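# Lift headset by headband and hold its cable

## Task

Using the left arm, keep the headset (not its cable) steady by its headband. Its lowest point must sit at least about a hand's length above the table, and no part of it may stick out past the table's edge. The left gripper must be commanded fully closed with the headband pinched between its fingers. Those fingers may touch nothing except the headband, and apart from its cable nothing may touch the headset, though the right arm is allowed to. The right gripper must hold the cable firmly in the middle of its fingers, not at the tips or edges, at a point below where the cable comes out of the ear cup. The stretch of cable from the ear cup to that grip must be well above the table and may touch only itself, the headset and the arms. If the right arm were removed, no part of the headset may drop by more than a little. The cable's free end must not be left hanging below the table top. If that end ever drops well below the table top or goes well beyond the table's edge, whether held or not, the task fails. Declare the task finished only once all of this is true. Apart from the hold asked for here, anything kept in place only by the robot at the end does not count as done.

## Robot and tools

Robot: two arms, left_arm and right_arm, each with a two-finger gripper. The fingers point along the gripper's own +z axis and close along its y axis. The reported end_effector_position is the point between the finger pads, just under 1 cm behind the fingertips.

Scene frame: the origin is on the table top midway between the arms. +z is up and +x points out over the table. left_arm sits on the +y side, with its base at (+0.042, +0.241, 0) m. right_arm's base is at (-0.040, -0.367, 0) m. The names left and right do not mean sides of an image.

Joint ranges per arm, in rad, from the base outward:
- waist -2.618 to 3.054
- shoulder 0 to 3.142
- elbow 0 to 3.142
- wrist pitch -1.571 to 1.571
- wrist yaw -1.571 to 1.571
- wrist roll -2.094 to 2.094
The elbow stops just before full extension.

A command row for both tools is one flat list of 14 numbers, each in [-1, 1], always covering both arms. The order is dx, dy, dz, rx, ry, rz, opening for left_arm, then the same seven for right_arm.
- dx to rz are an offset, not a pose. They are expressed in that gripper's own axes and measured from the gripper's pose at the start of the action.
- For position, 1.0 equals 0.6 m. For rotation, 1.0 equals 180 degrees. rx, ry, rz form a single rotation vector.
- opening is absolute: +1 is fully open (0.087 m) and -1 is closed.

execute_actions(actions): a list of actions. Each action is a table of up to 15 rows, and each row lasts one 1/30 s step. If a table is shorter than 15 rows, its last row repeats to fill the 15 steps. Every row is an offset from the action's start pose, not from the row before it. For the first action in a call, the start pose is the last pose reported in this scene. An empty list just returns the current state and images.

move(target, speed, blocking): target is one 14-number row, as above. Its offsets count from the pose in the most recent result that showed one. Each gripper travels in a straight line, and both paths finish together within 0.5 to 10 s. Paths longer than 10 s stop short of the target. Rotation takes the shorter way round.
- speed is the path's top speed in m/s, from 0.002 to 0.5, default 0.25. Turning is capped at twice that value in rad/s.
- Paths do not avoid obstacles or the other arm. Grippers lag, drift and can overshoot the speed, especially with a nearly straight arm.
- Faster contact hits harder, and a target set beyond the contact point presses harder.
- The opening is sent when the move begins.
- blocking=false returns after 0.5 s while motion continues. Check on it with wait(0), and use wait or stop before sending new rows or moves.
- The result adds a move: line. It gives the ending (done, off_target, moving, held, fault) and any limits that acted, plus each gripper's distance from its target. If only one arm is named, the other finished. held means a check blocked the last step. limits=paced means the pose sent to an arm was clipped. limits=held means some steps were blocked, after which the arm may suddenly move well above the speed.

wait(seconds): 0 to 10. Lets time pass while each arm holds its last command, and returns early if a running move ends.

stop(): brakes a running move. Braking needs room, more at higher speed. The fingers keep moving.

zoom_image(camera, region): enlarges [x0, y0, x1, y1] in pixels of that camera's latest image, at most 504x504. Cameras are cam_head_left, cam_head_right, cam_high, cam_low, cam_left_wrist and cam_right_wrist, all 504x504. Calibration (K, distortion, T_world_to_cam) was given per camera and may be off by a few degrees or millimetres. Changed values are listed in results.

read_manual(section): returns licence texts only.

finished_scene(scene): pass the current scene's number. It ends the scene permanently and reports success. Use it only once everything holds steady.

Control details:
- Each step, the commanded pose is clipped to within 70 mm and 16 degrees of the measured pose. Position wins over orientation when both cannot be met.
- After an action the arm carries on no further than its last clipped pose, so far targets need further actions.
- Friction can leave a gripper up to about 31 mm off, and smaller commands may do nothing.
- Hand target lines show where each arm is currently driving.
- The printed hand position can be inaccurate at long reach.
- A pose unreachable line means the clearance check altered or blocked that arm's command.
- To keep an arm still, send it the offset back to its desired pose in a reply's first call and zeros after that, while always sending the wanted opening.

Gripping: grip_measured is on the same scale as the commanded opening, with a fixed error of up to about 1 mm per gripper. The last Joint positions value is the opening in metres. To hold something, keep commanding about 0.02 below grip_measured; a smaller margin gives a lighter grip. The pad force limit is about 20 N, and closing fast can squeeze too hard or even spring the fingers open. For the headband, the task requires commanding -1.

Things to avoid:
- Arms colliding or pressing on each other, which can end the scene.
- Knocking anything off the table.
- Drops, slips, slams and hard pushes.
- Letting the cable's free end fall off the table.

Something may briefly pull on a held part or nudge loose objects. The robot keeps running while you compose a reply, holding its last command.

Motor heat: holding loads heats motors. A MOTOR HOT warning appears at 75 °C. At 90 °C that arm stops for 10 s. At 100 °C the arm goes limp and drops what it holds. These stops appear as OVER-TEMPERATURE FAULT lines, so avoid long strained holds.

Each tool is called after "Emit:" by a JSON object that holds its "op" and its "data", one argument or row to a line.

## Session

Emit:
{"op": "execute_actions", "data": {
  "actions": []
}}

Scene clock: 0.00 s.
left_arm: end_effector_position=(+0.4990, +0.4046, +0.2873) grip_measured=+0.980 end_effector_quat_wxyz=(-0.394, +0.665, -0.592, +0.228) | right_arm: end_effector_position=(+0.2679, -0.0173, +0.1393) grip_measured=+0.993 end_effector_quat_wxyz=(+0.687, +0.044, +0.720, +0.083)
Joint positions: left_arm=[ 0.594  1.678  1.696 -0.65   0.124 -1.278  0.087] | right_arm=[1.04  1.875 0.892 0.886 1.123 0.268 0.087]
Joint velocities: left_arm=[-0.032 -0.022 -0.012 -0.007 -0.037  0.037  0.001] | right_arm=[ 0.007  0.012 -0.007 -0.037 -0.022 -0.051 -0.001]
Hand target (left_arm): +0.499, +0.405, +0.287; -0.394, +0.665, -0.592, +0.228
Hand target (right_arm): +0.268, -0.017, +0.139; +0.687, +0.044, +0.720, +0.083
camera_calibration (this result's frames):
cam_left_wrist: T_world_to_cam=[[0.600824, -0.00080831, 0.799381, -0.525174], [-0.466615, -0.812309, 0.349893, 0.47624], [0.649061, -0.583227, -0.488432, 0.193779], [0, 0, 0, 1]] pos_world=[0.411984, 0.499447, 0.347829]
cam_right_wrist: T_world_to_cam=[[0.0724052, -0.980153, -0.18455, -0.0137046], [-0.785851, 0.0578765, -0.615702, 0.320997], [0.614163, 0.189608, -0.766063, 0.086745], [0, 0, 0, 1]] pos_world=[0.199972, -0.0484584, 0.261561]

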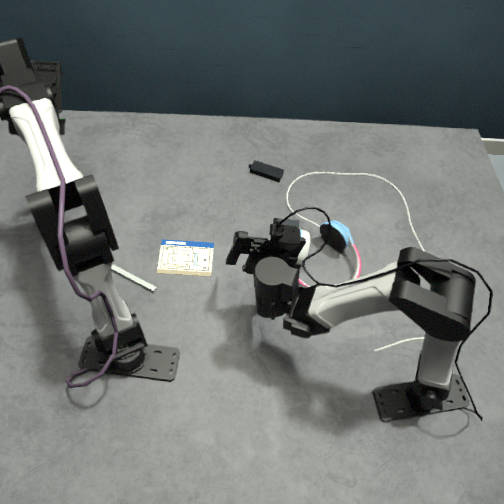

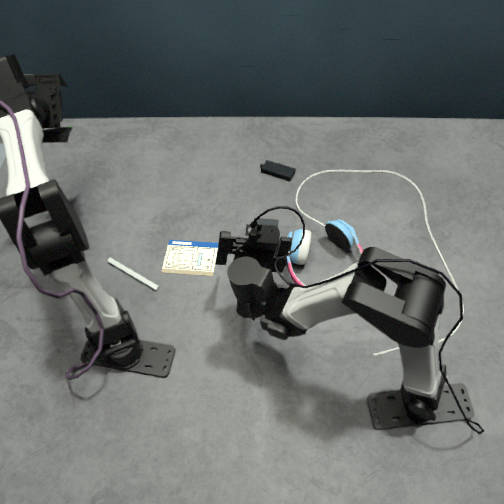

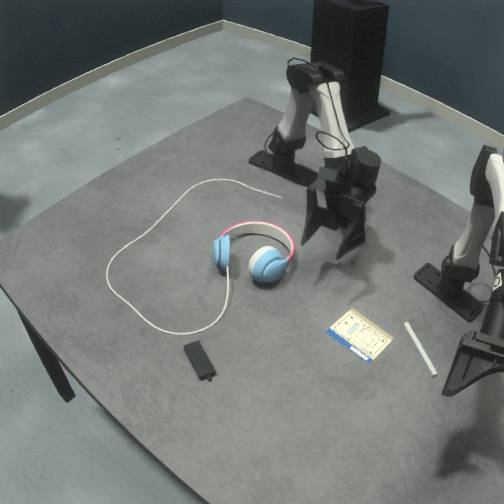

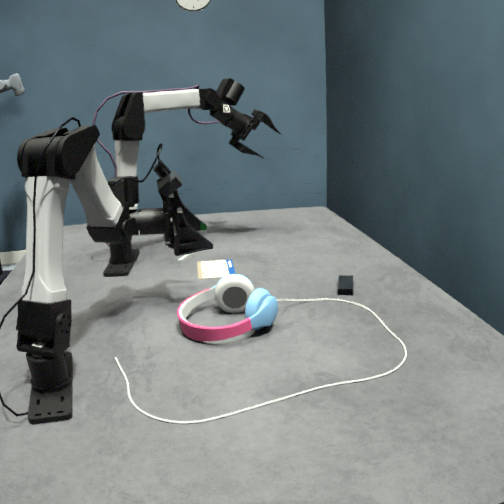

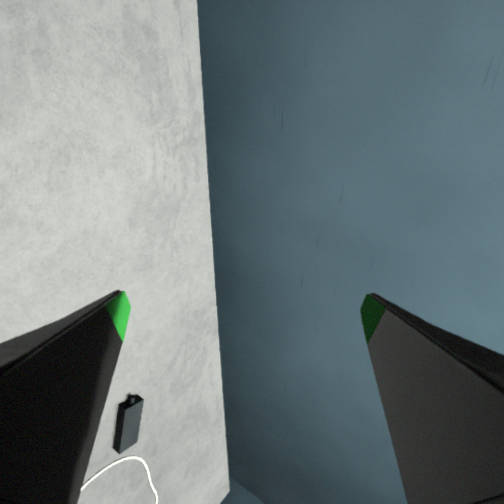

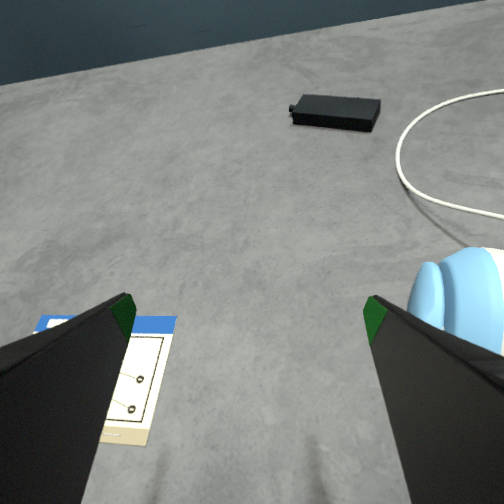

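Emit:
{"op": "move", "data": {
  "target": [0.924,0.493,-0.537,-0.113,-0.426,-0.861,1,-0.46,-0.63,-0.257,0,0,0,1],
  "speed": 0.3
}}

Scene clock: 6.23 s.
left_arm: end_effector_position=(+0.1842, -0.2000, +0.1442) grip_measured=+0.980 end_effector_quat_wxyz=(-0.242, +0.647, -0.288, +0.663) | right_arm: end_effector_position=(+0.1376, -0.4650, +0.3388) grip_measured=+0.993 end_effector_quat_wxyz=(+0.690, +0.159, +0.704, -0.052)
Joint positions: left_arm=[-1.525  2.309  1.051  1.542 -1.58  -2.088  0.087] | right_arm=[-1.53   0.475  0.923 -0.541 -1.087  0.064  0.087]
Joint velocities: left_arm=[ 0.017 -0.002 -0.002  0.037  0.007  0.037  0.   ] | right_arm=[ 0.002 -0.007 -0.027 -0.066 -0.022 -0.11   0.001]
Hand target (left_arm): +0.181, -0.204, +0.144; -0.234, +0.650, -0.282, +0.666
Hand target (right_arm): +0.138, -0.465, +0.339; +0.690, +0.159, +0.705, -0.052
Off the commanded pose (left_arm): 0.013 m, 151 deg; orientation clipped at the last step of the last action.
Off the commanded pose (right_arm): 0.024 m, 20 deg; orientation clipped at the last step of the last action.
joint sent to its limit (left arm) — the command would take joint 4 (wrist pitch) past its upper limit, joint 5 (wrist yaw) past its lower limit and joint 6 (wrist roll) past its lower limit, so those joints were sent only as far as their limits.
move: held (right_arm), off_target (left_arm); limits=paced,held; held on 18 of 176 steps (right_arm), including the last (right_arm)
pose unreachable (right arm): on one or more control steps of this call, first in action 0 (counted from 0), this arm could not follow its commanded pose, so it was not sent that pose on those steps. On the call's last step it was still not sent that pose. It may still have moved: this result reports where it is.
cause: the commanded pose would bring a part of the arm too close to another arm (this arm's forearm (the part past joint 3) and the other arm's wrist (the part past joint 4)).
camera_calibration (this result's frames):
cam_left_wrist: T_world_to_cam=[[0.0460707, 0.725812, 0.686349, 0.0416728], [-0.797218, -0.387299, 0.46308, 0.0178089], [0.601931, -0.568504, 0.560787, -0.16412], [0, 0, 0, 1]] pos_world=[0.111067, -0.116652, 0.0551875]
cam_right_wrist: T_world_to_cam=[[-0.275077, -0.94938, -0.151692, -0.355314], [-0.723364, 0.308305, -0.617813, 0.475859], [0.633307, -0.0602176, -0.771555, 0.287528], [0, 0, 0, 1]] pos_world=[0.064387, -0.466724, 0.461938]

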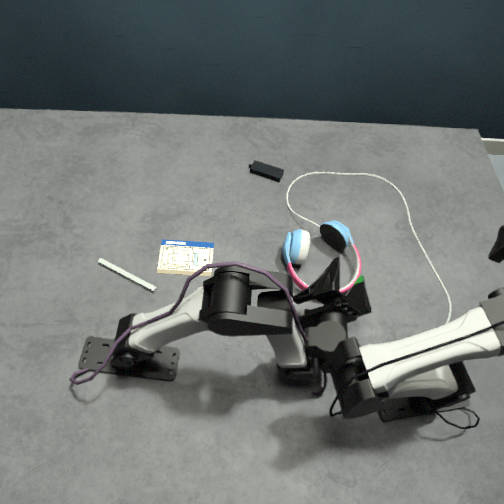

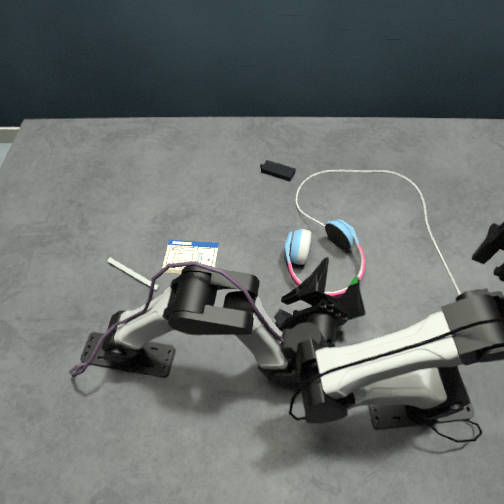

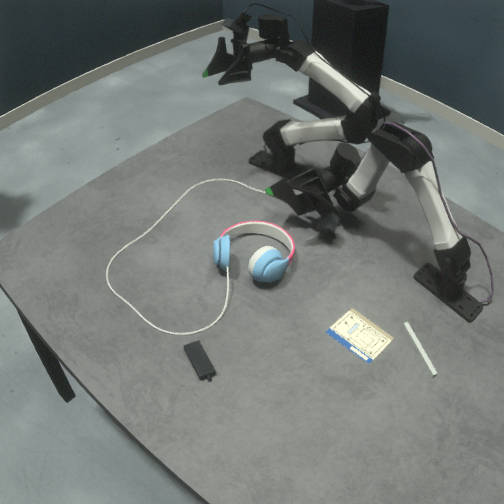

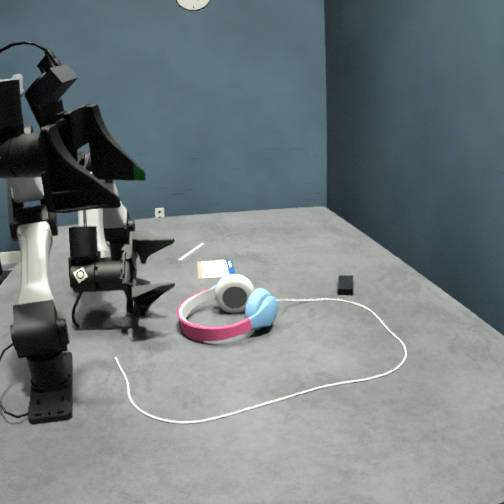

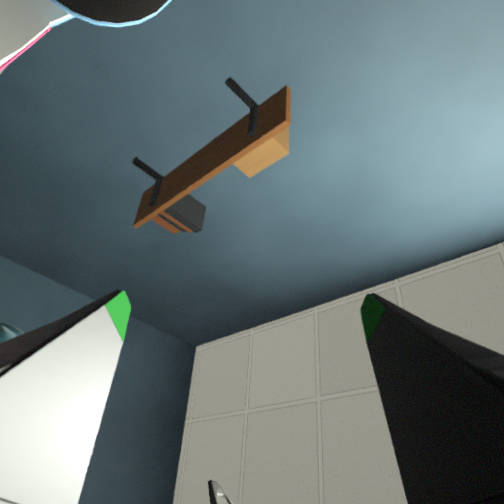

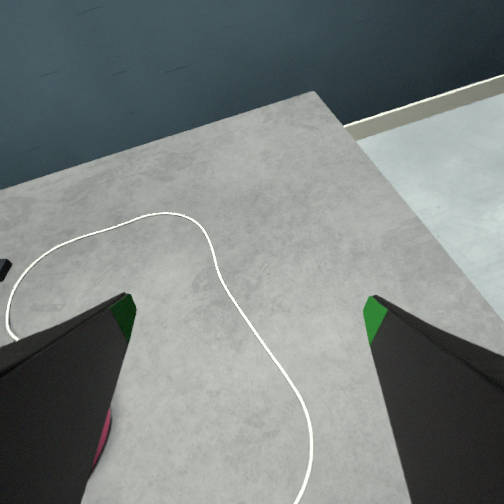

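Emit:
{"op": "move", "data": {
  "target": [-0.04,-0.425,0.01,0,0,0.75,1,0,0,0,0,0,0,1],
  "speed": 0.3
}}

Scene clock: 10.97 s.
left_arm: end_effector_position=(+0.2035, +0.0003, +0.2883) grip_measured=+0.980 end_effector_quat_wxyz=(+0.707, +0.028, +0.706, -0.023) | right_arm: end_effector_position=(+0.1376, -0.4650, +0.3388) grip_measured=+0.993 end_effector_quat_wxyz=(+0.690, +0.159, +0.704, -0.052)
Joint positions: left_arm=[-1.508  1.115  0.775  0.398 -1.559  0.065  0.087] | right_arm=[-1.53   0.475  0.923 -0.541 -1.087  0.064  0.087]
Joint velocities: left_arm=[ 0.002 -0.007 -0.002 -0.081  0.007  0.007 -0.001] | right_arm=[ 0.002 -0.027  0.002  0.022  0.022 -0.066  0.   ]
Hand target (left_arm): +0.206, +0.004, +0.298; +0.707, +0.018, +0.706, -0.030
Hand target (right_arm): +0.138, -0.465, +0.339; +0.690, +0.159, +0.704, -0.052
Off the commanded pose (left_arm): 0.016 m, 1 deg.
Off the commanded pose (right_arm): 0.000 m, 0 deg.
move: off_target (left_arm)
camera_calibration (this result's frames):
cam_left_wrist: T_world_to_cam=[[-0.0789748, -0.996857, 0.00625957, 0.018585], [-0.767299, 0.0567773, -0.638772, 0.355498], [0.636409, -0.0552498, -0.769371, 0.233662], [0, 0, 0, 1]] pos_world=[0.125537, 0.0112521, 0.406739]
cam_right_wrist: T_world_to_cam=[[-0.275077, -0.94938, -0.151692, -0.355314], [-0.723364, 0.308305, -0.617813, 0.475859], [0.633307, -0.0602176, -0.771555, 0.287528], [0, 0, 0, 1]] pos_world=[0.064387, -0.466724, 0.461938]

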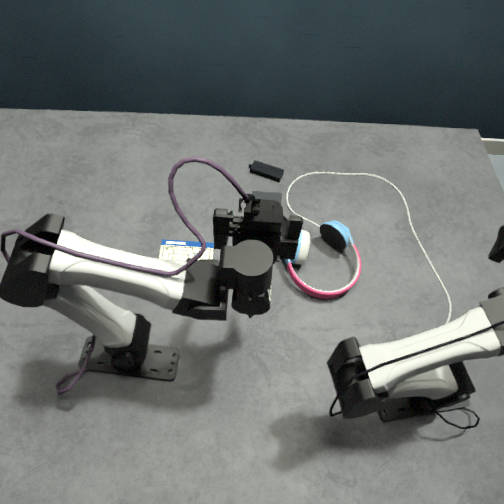

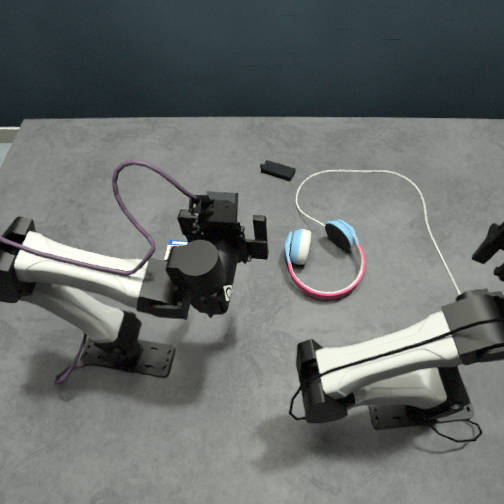

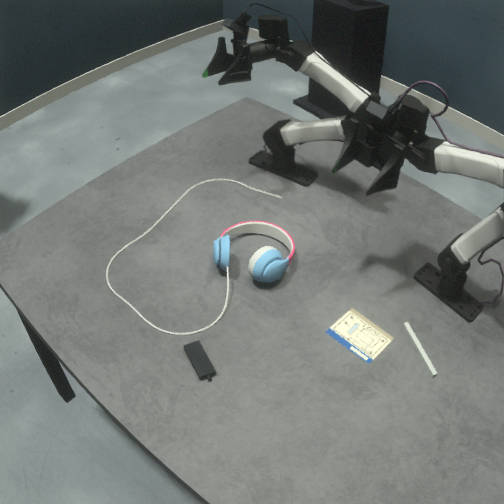

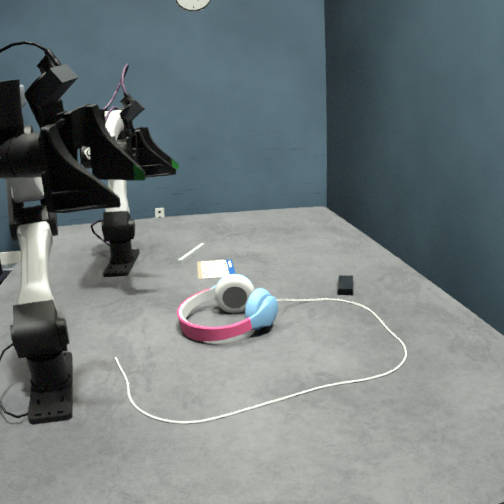

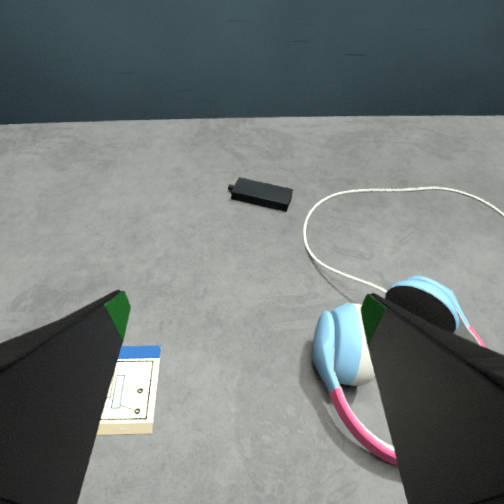

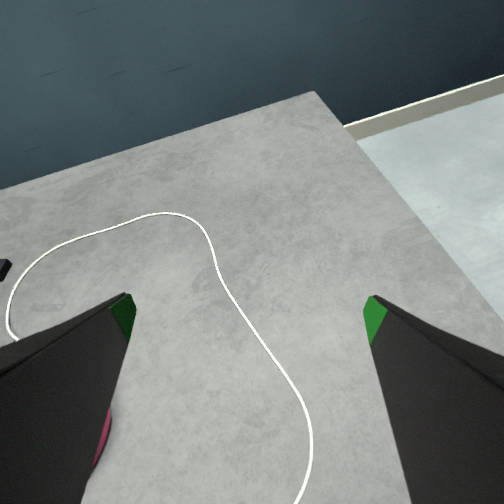

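Emit:
{"op": "move", "data": {
  "target": [0.28,-0.317,0,0.37,0.394,0.366,1,0,0,0,0,0,0,1],
  "speed": 0.3
}}

Scene clock: 15.07 s.
left_arm: end_effector_position=(+0.1833, -0.1898, +0.1281) grip_measured=+0.980 end_effector_quat_wxyz=(+0.070, +0.714, +0.696, -0.029) | right_arm: end_effector_position=(+0.1376, -0.4650, +0.3388) grip_measured=+0.993 end_effector_quat_wxyz=(+0.690, +0.159, +0.704, -0.052)
Joint positions: left_arm=[-1.165  2.444  2.601 -1.577 -0.015  0.31   0.087] | right_arm=[-1.53   0.475  0.923 -0.541 -1.087  0.064  0.087]
Joint velocities: left_arm=[ 0.002 -0.002 -0.017 -0.007 -0.022  0.066 -0.001] | right_arm=[-0.002 -0.002  0.002  0.066 -0.007  0.051 -0.001]
Hand target (left_arm): +0.187, -0.190, +0.127; +0.067, +0.714, +0.697, -0.031
Hand target (right_arm): +0.138, -0.465, +0.339; +0.690, +0.159, +0.704, -0.052
Off the commanded pose (left_arm): 0.011 m, 9 deg.
Off the commanded pose (right_arm): 0.000 m, 0 deg.
joint sent to its limit (left arm) — the command would take joint 4 (wrist pitch) past its lower limit, so that joint was sent only as far as its limit.
move: off_target (left_arm)
camera_calibration (this result's frames):
cam_left_wrist: T_world_to_cam=[[-0.998612, 0.00978896, -0.0517593, 0.195484], [-0.0276265, 0.739285, 0.672826, 0.0744156], [0.0448512, 0.673321, -0.737988, 0.35548], [0, 0, 0, 1]] pos_world=[0.181325, -0.29628, 0.22239]
cam_right_wrist: T_world_to_cam=[[-0.275077, -0.94938, -0.151692, -0.355314], [-0.723364, 0.308305, -0.617813, 0.475859], [0.633307, -0.0602176, -0.771555, 0.287528], [0, 0, 0, 1]] pos_world=[0.064387, -0.466724, 0.461938]

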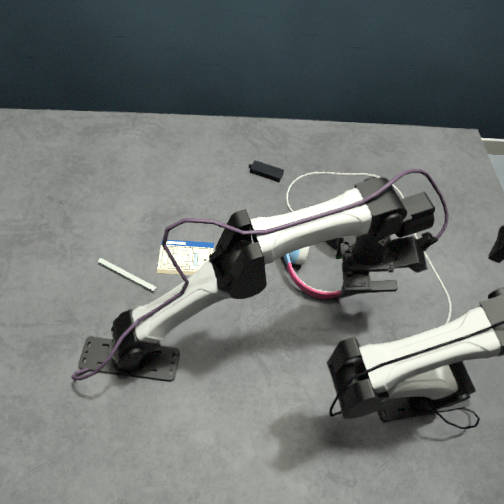

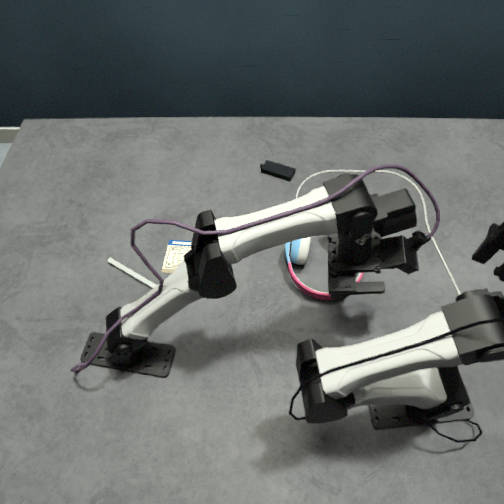

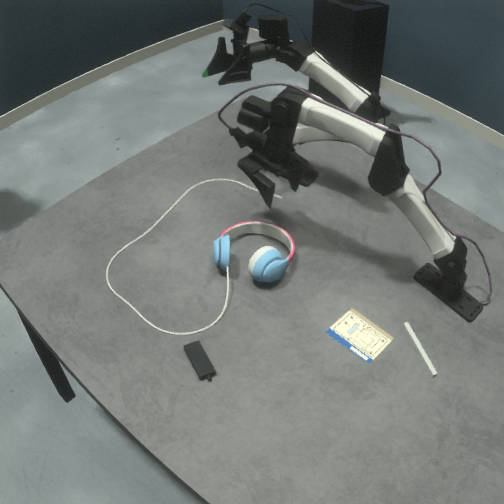

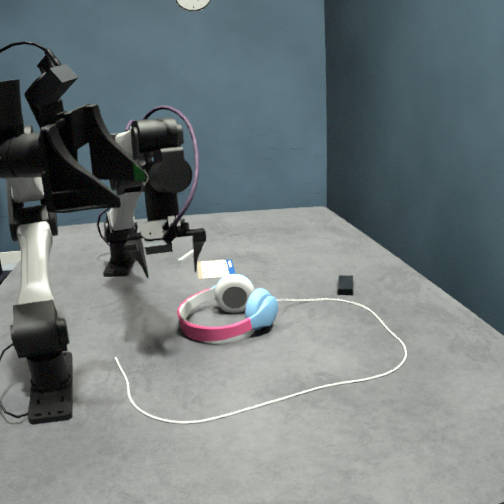

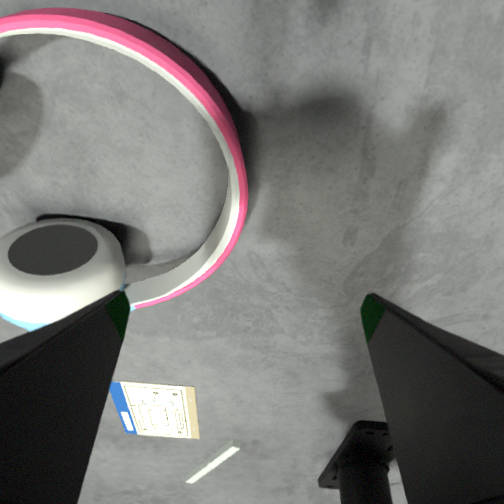

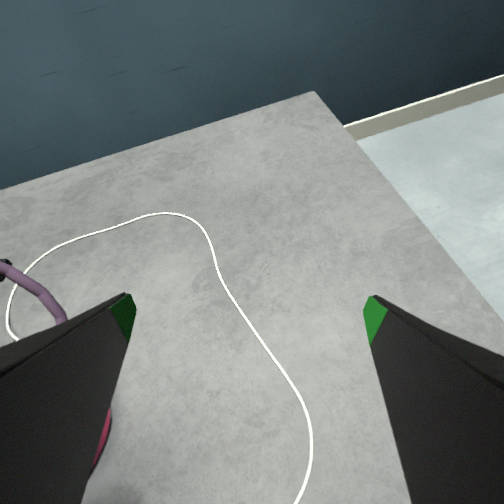

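Emit:
{"op": "move", "data": {
  "target": [0.052,0.017,0.19,0,0,0,1,0,0,0,0,0,0,1],
  "speed": 0.1
}}

Scene clock: 16.73 s.
left_arm: end_effector_position=(+0.1943, -0.1761, +0.0115) grip_measured=+0.980 end_effector_quat_wxyz=(+0.058, +0.717, +0.695, -0.023) | right_arm: end_effector_position=(+0.1376, -0.4650, +0.3388) grip_measured=+0.993 end_effector_quat_wxyz=(+0.690, +0.159, +0.704, -0.052)
Joint positions: left_arm=[-1.134  2.335  1.934 -1.045 -0.011  0.345  0.087] | right_arm=[-1.53   0.475  0.923 -0.541 -1.087  0.064  0.087]
Joint velocities: left_arm=[ 0.002 -0.007 -0.012  0.007 -0.051  0.066  0.001] | right_arm=[-0.002  0.002  0.017  0.051 -0.022  0.022 -0.   ]
Hand target (left_arm): +0.199, -0.177, +0.011; +0.069, +0.714, +0.696, -0.029
Hand target (right_arm): +0.138, -0.465, +0.339; +0.690, +0.159, +0.704, -0.052
Off the commanded pose (left_arm): 0.007 m, 2 deg.
Off the commanded pose (right_arm): 0.000 m, 0 deg.
move: done
camera_calibration (this result's frames):
cam_left_wrist: T_world_to_cam=[[-0.99887, 0.0157653, -0.0448422, 0.201371], [-0.0196393, 0.722222, 0.691383, 0.138242], [0.0432859, 0.691482, -0.721096, 0.263041], [0, 0, 0, 1]] pos_world=[0.192473, -0.284904, 0.10313]
cam_right_wrist: T_world_to_cam=[[-0.275077, -0.94938, -0.151692, -0.355314], [-0.723364, 0.308305, -0.617813, 0.475859], [0.633307, -0.0602176, -0.771555, 0.287528], [0, 0, 0, 1]] pos_world=[0.064387, -0.466724, 0.461938]

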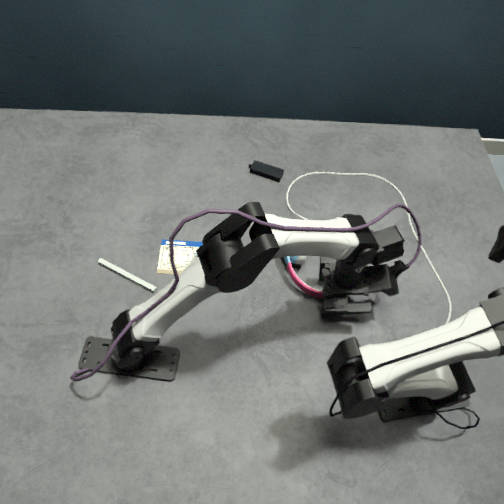

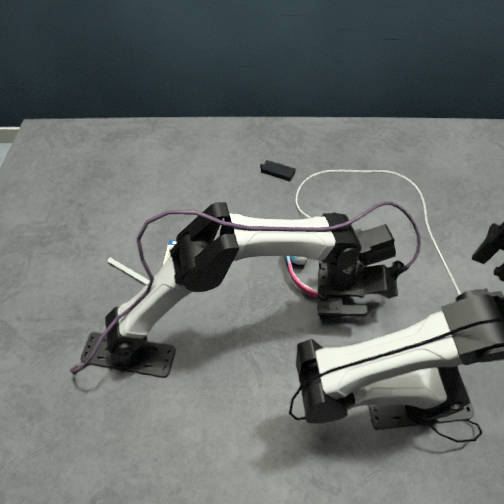

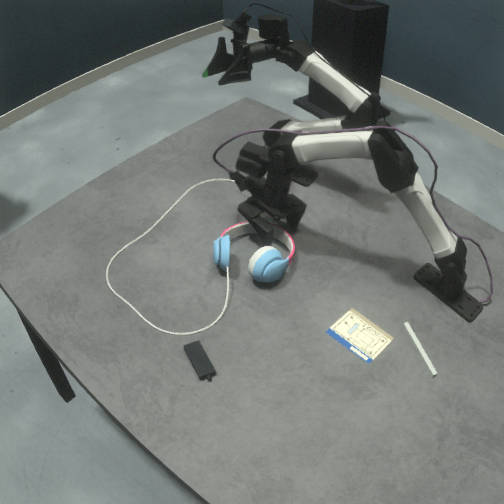

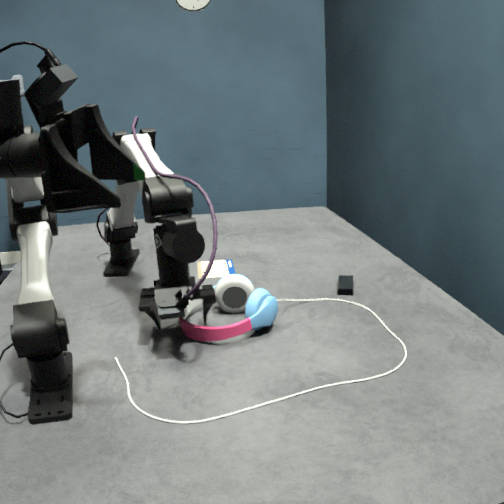

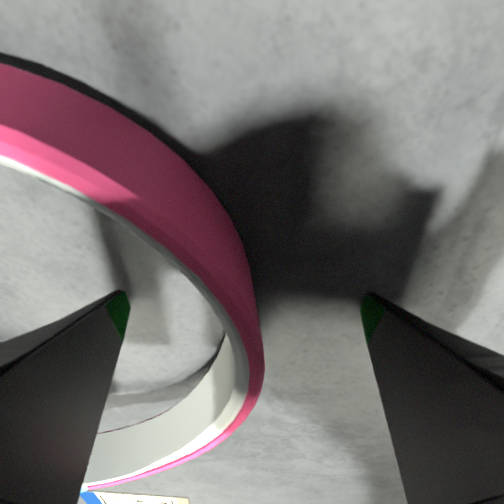

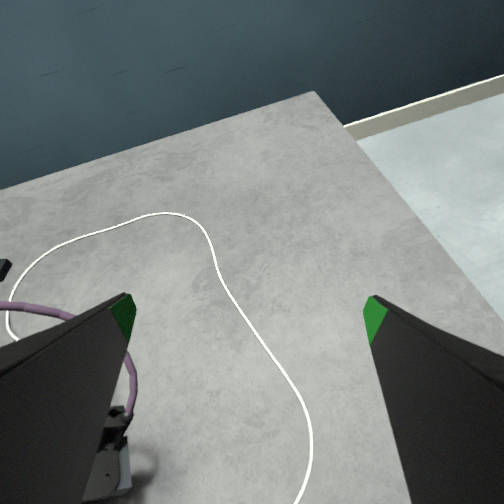

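Emit:
{"op": "move", "data": {
  "target": [0,0,0,0,0,0,-1,0,0,0,0,0,0,1]
}}

Emit:
{"op": "move", "data": {
  "target": [0.133,0.173,-0.78,0.385,-0.385,-0.385,-1,0,0,0,0,0,0,1],
  "speed": 0.15
}}

Scene clock: 17.57 s.
left_arm: end_effector_position=(+0.1963, -0.1760, +0.0122) grip_measured=-0.800 end_effector_quat_wxyz=(+0.062, +0.717, +0.694, -0.018) | right_arm: end_effector_position=(+0.1376, -0.4650, +0.3388) grip_measured=+0.993 end_effector_quat_wxyz=(+0.690, +0.159, +0.704, -0.052)
Joint positions: left_arm=[-1.134  2.333  1.934 -1.044 -0.022  0.347  0.009] | right_arm=[-1.53   0.475  0.923 -0.541 -1.087  0.064  0.087]
Joint velocities: left_arm=[-0.017  0.017 -0.002 -0.022  0.007  0.081 -0.001] | right_arm=[ 0.007  0.002 -0.002  0.007 -0.037  0.022 -0.001]
Hand target (left_arm): +0.194, -0.176, +0.012; +0.058, +0.717, +0.695, -0.023
Hand target (right_arm): +0.138, -0.465, +0.339; +0.690, +0.159, +0.704, -0.052
Off the commanded pose (left_arm): 0.002 m, 1 deg.
Off the commanded pose (right_arm): 0.000 m, 0 deg.
move: done
camera_calibration (this result's frames):
cam_left_wrist: T_world_to_cam=[[-0.9983, 0.0163575, -0.0559354, 0.203532], [-0.026933, 0.721661, 0.691722, 0.139069], [0.0516813, 0.692053, -0.719994, 0.261785], [0, 0, 0, 1]] pos_world=[0.193402, -0.284859, 0.103672]
cam_right_wrist: T_world_to_cam=[[-0.275077, -0.94938, -0.151692, -0.355314], [-0.723364, 0.308305, -0.617813, 0.475859], [0.633307, -0.0602176, -0.771555, 0.287528], [0, 0, 0, 1]] pos_world=[0.064387, -0.466724, 0.461938]

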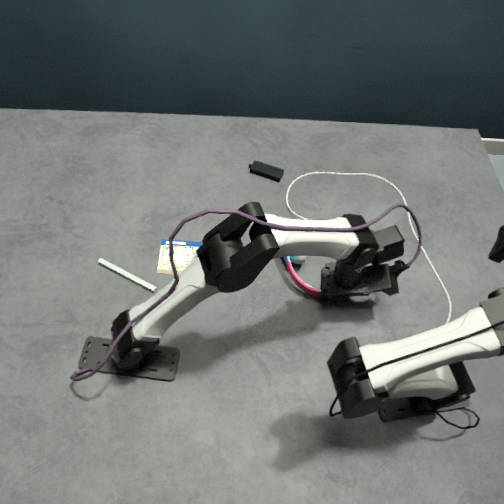

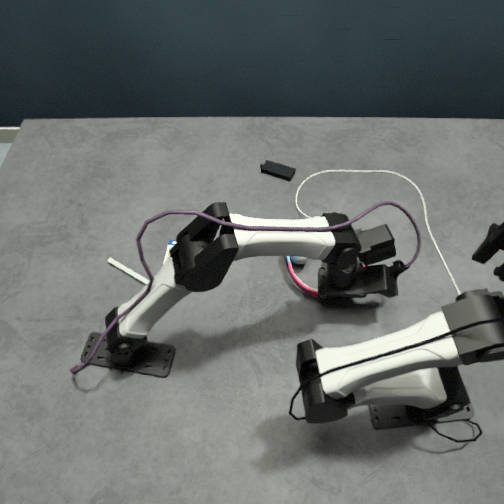

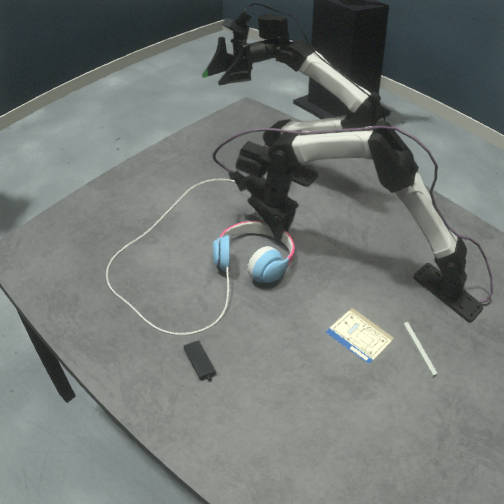

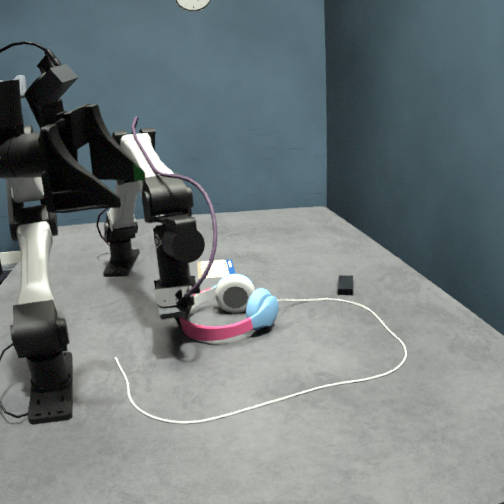

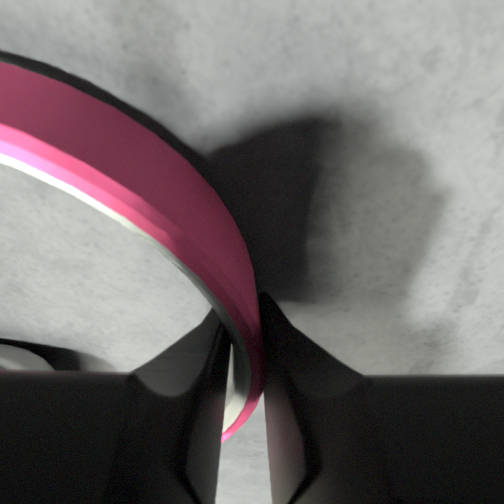

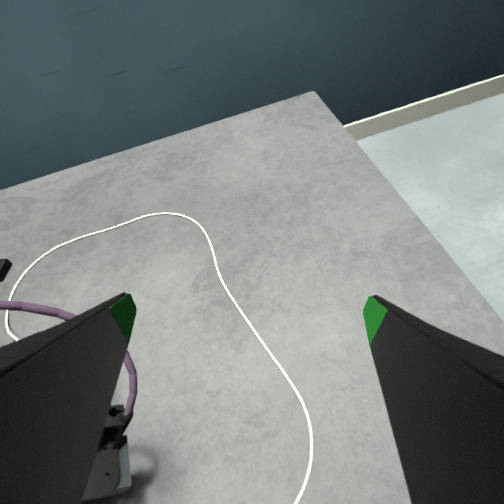

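Scene clock: 25.50 s.
left_arm: end_effector_position=(+0.2837, -0.0452, +0.4595) grip_measured=-0.816 end_effector_quat_wxyz=(+0.011, -0.015, -0.665, +0.746) | right_arm: end_effector_position=(+0.1376, -0.4650, +0.3388) grip_measured=+0.993 end_effector_quat_wxyz=(+0.690, +0.159, +0.704, -0.052)
Joint positions: left_arm=[-0.25   1.464  1.381  0.417  1.216 -1.878  0.008] | right_arm=[-1.53   0.475  0.923 -0.541 -1.087  0.064  0.087]
Joint velocities: left_arm=[ 0.007 -0.012 -0.012  0.037 -0.066  0.022 -0.   ] | right_arm=[-0.017 -0.012 -0.002 -0.022 -0.022  0.007 -0.   ]
Hand target (left_arm): +0.281, -0.041, +0.468; -0.006, -0.016, -0.657, +0.754
Hand target (right_arm): +0.138, -0.465, +0.339; +0.690, +0.159, +0.704, -0.052
Off the commanded pose (left_arm): 0.017 m, 3 deg.
Off the commanded pose (right_arm): 0.000 m, 0 deg.
move: off_target (left_arm)
camera_calibration (this result's frames):
cam_left_wrist: T_world_to_cam=[[0.00984822, 0.119501, 0.992785, -0.449611], [-0.609268, 0.787976, -0.0888048, 0.264432], [-0.792903, -0.603998, 0.0805686, 0.301979], [0, 0, 0, 1]] pos_world=[0.404978, 0.0277574, 0.44552]
cam_right_wrist: T_world_to_cam=[[-0.275077, -0.94938, -0.151692, -0.355314], [-0.723364, 0.308305, -0.617813, 0.475859], [0.633307, -0.0602176, -0.771555, 0.287528], [0, 0, 0, 1]] pos_world=[0.064387, -0.466724, 0.461938]

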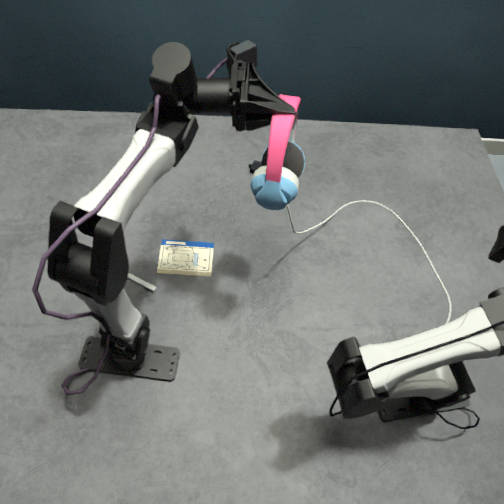

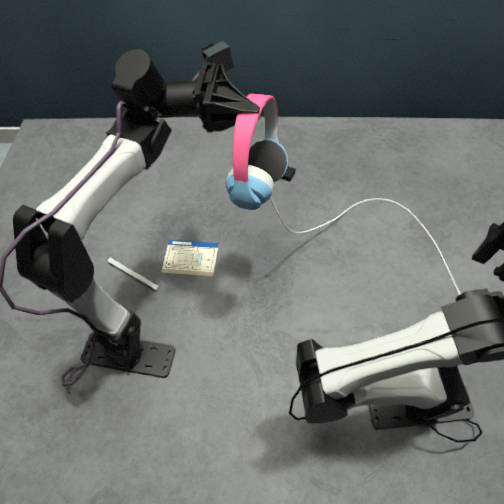

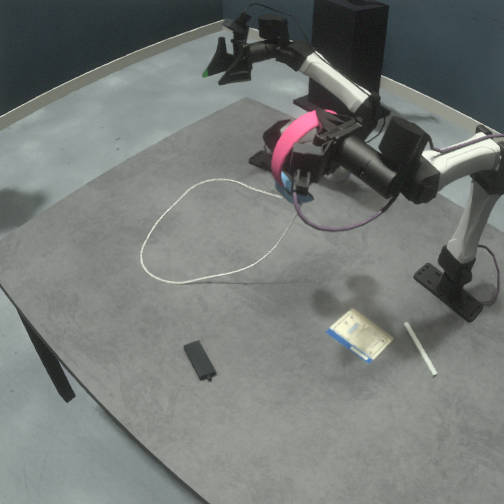

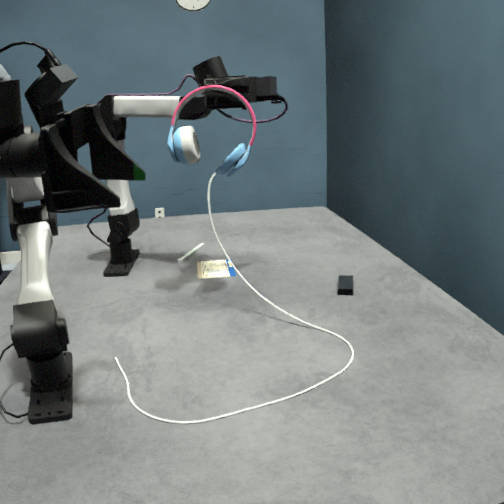

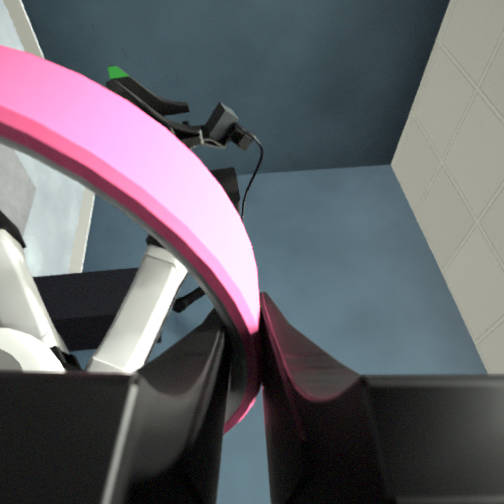

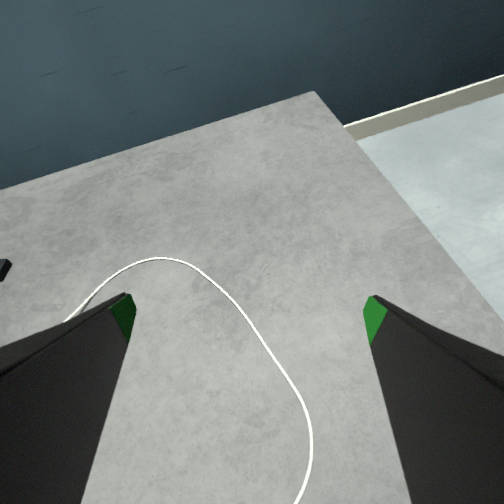

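Emit:
{"op": "move", "data": {
  "target": [0,0,0,0,0,0,-1,0.367,0.478,0.107,-0.594,0.034,-0.045,1],
  "speed": 0.3
}}

Scene clock: 29.63 s.
left_arm: end_effector_position=(+0.2829, -0.0451, +0.4573) grip_measured=-0.816 end_effector_quat_wxyz=(+0.017, -0.014, -0.668, +0.743) | right_arm: end_effector_position=(+0.2855, -0.1826, +0.1645) grip_measured=+0.993 end_effector_quat_wxyz=(+0.507, -0.499, +0.503, +0.491)
Joint positions: left_arm=[-0.25   1.464  1.381  0.401  1.225 -1.873  0.008] | right_arm=[-0.116  1.709  0.76   0.891 -1.523 -0.07   0.087]
Joint velocities: left_arm=[ 0.002 -0.022 -0.002 -0.037  0.022 -0.007 -0.   ] | right_arm=[-0.012 -0.002 -0.017  0.022  0.081  0.022  0.001]
Hand target (left_arm): +0.284, -0.045, +0.460; +0.011, -0.015, -0.666, +0.746
Hand target (right_arm): +0.288, -0.180, +0.162; +0.503, -0.503, +0.498, +0.496
Off the commanded pose (left_arm): 0.002 m, 1 deg.
Off the commanded pose (right_arm): 0.005 m, 1 deg.
move: done
camera_calibration (this result's frames):
cam_left_wrist: T_world_to_cam=[[0.0200006, 0.111038, 0.993615, -0.451019], [-0.603898, 0.793382, -0.0765056, 0.2568], [-0.796811, -0.598512, 0.0829237, 0.301855], [0, 0, 0, 1]] pos_world=[0.404623, 0.027003, 0.442755]
cam_right_wrist: T_world_to_cam=[[0.99997, 0.00164223, 0.0076253, -0.289581], [0.00622857, -0.75659, -0.65386, -0.00877163], [0.00469543, 0.653888, -0.756577, 0.383796], [0, 0, 0, 1]] pos_world=[0.287825, -0.25712, 0.286844]

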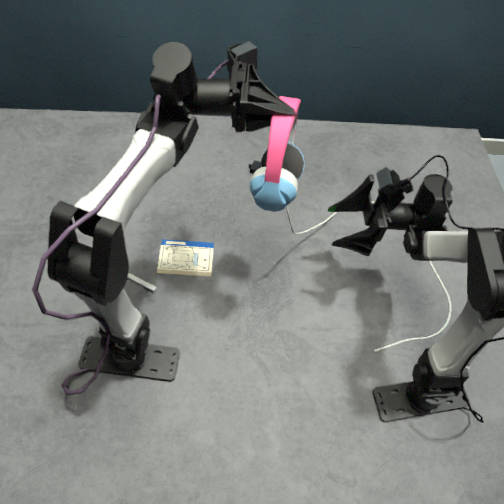

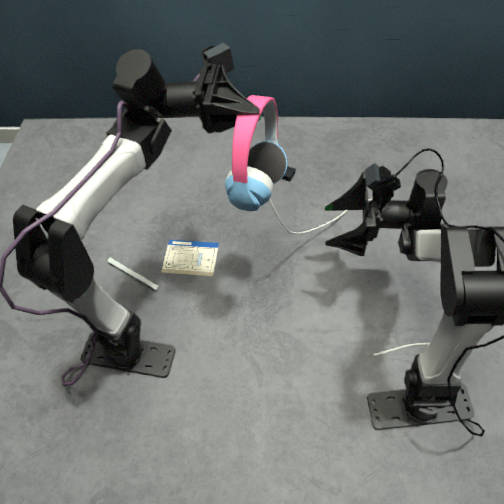

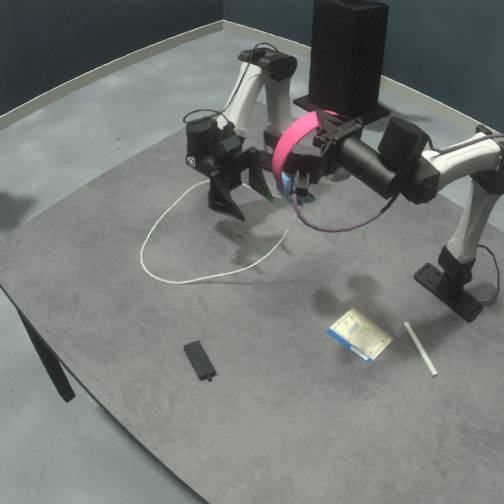

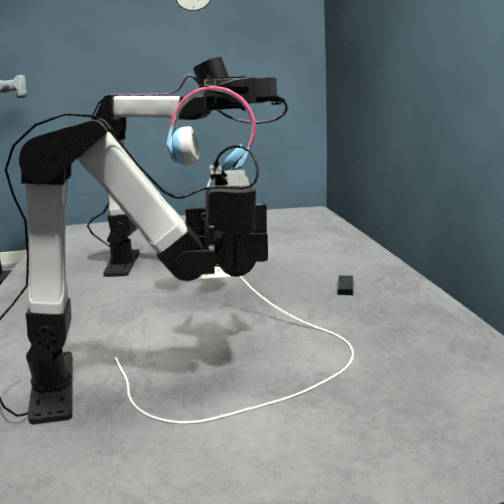

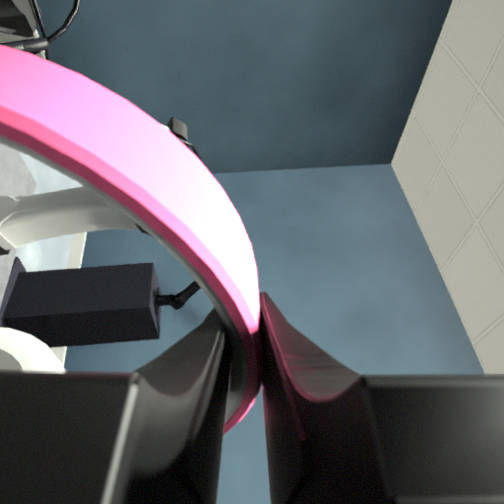

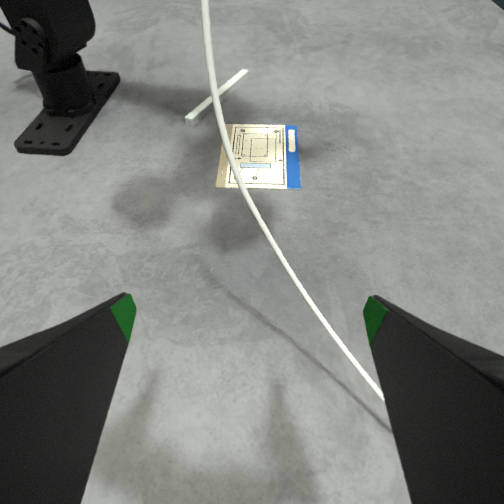

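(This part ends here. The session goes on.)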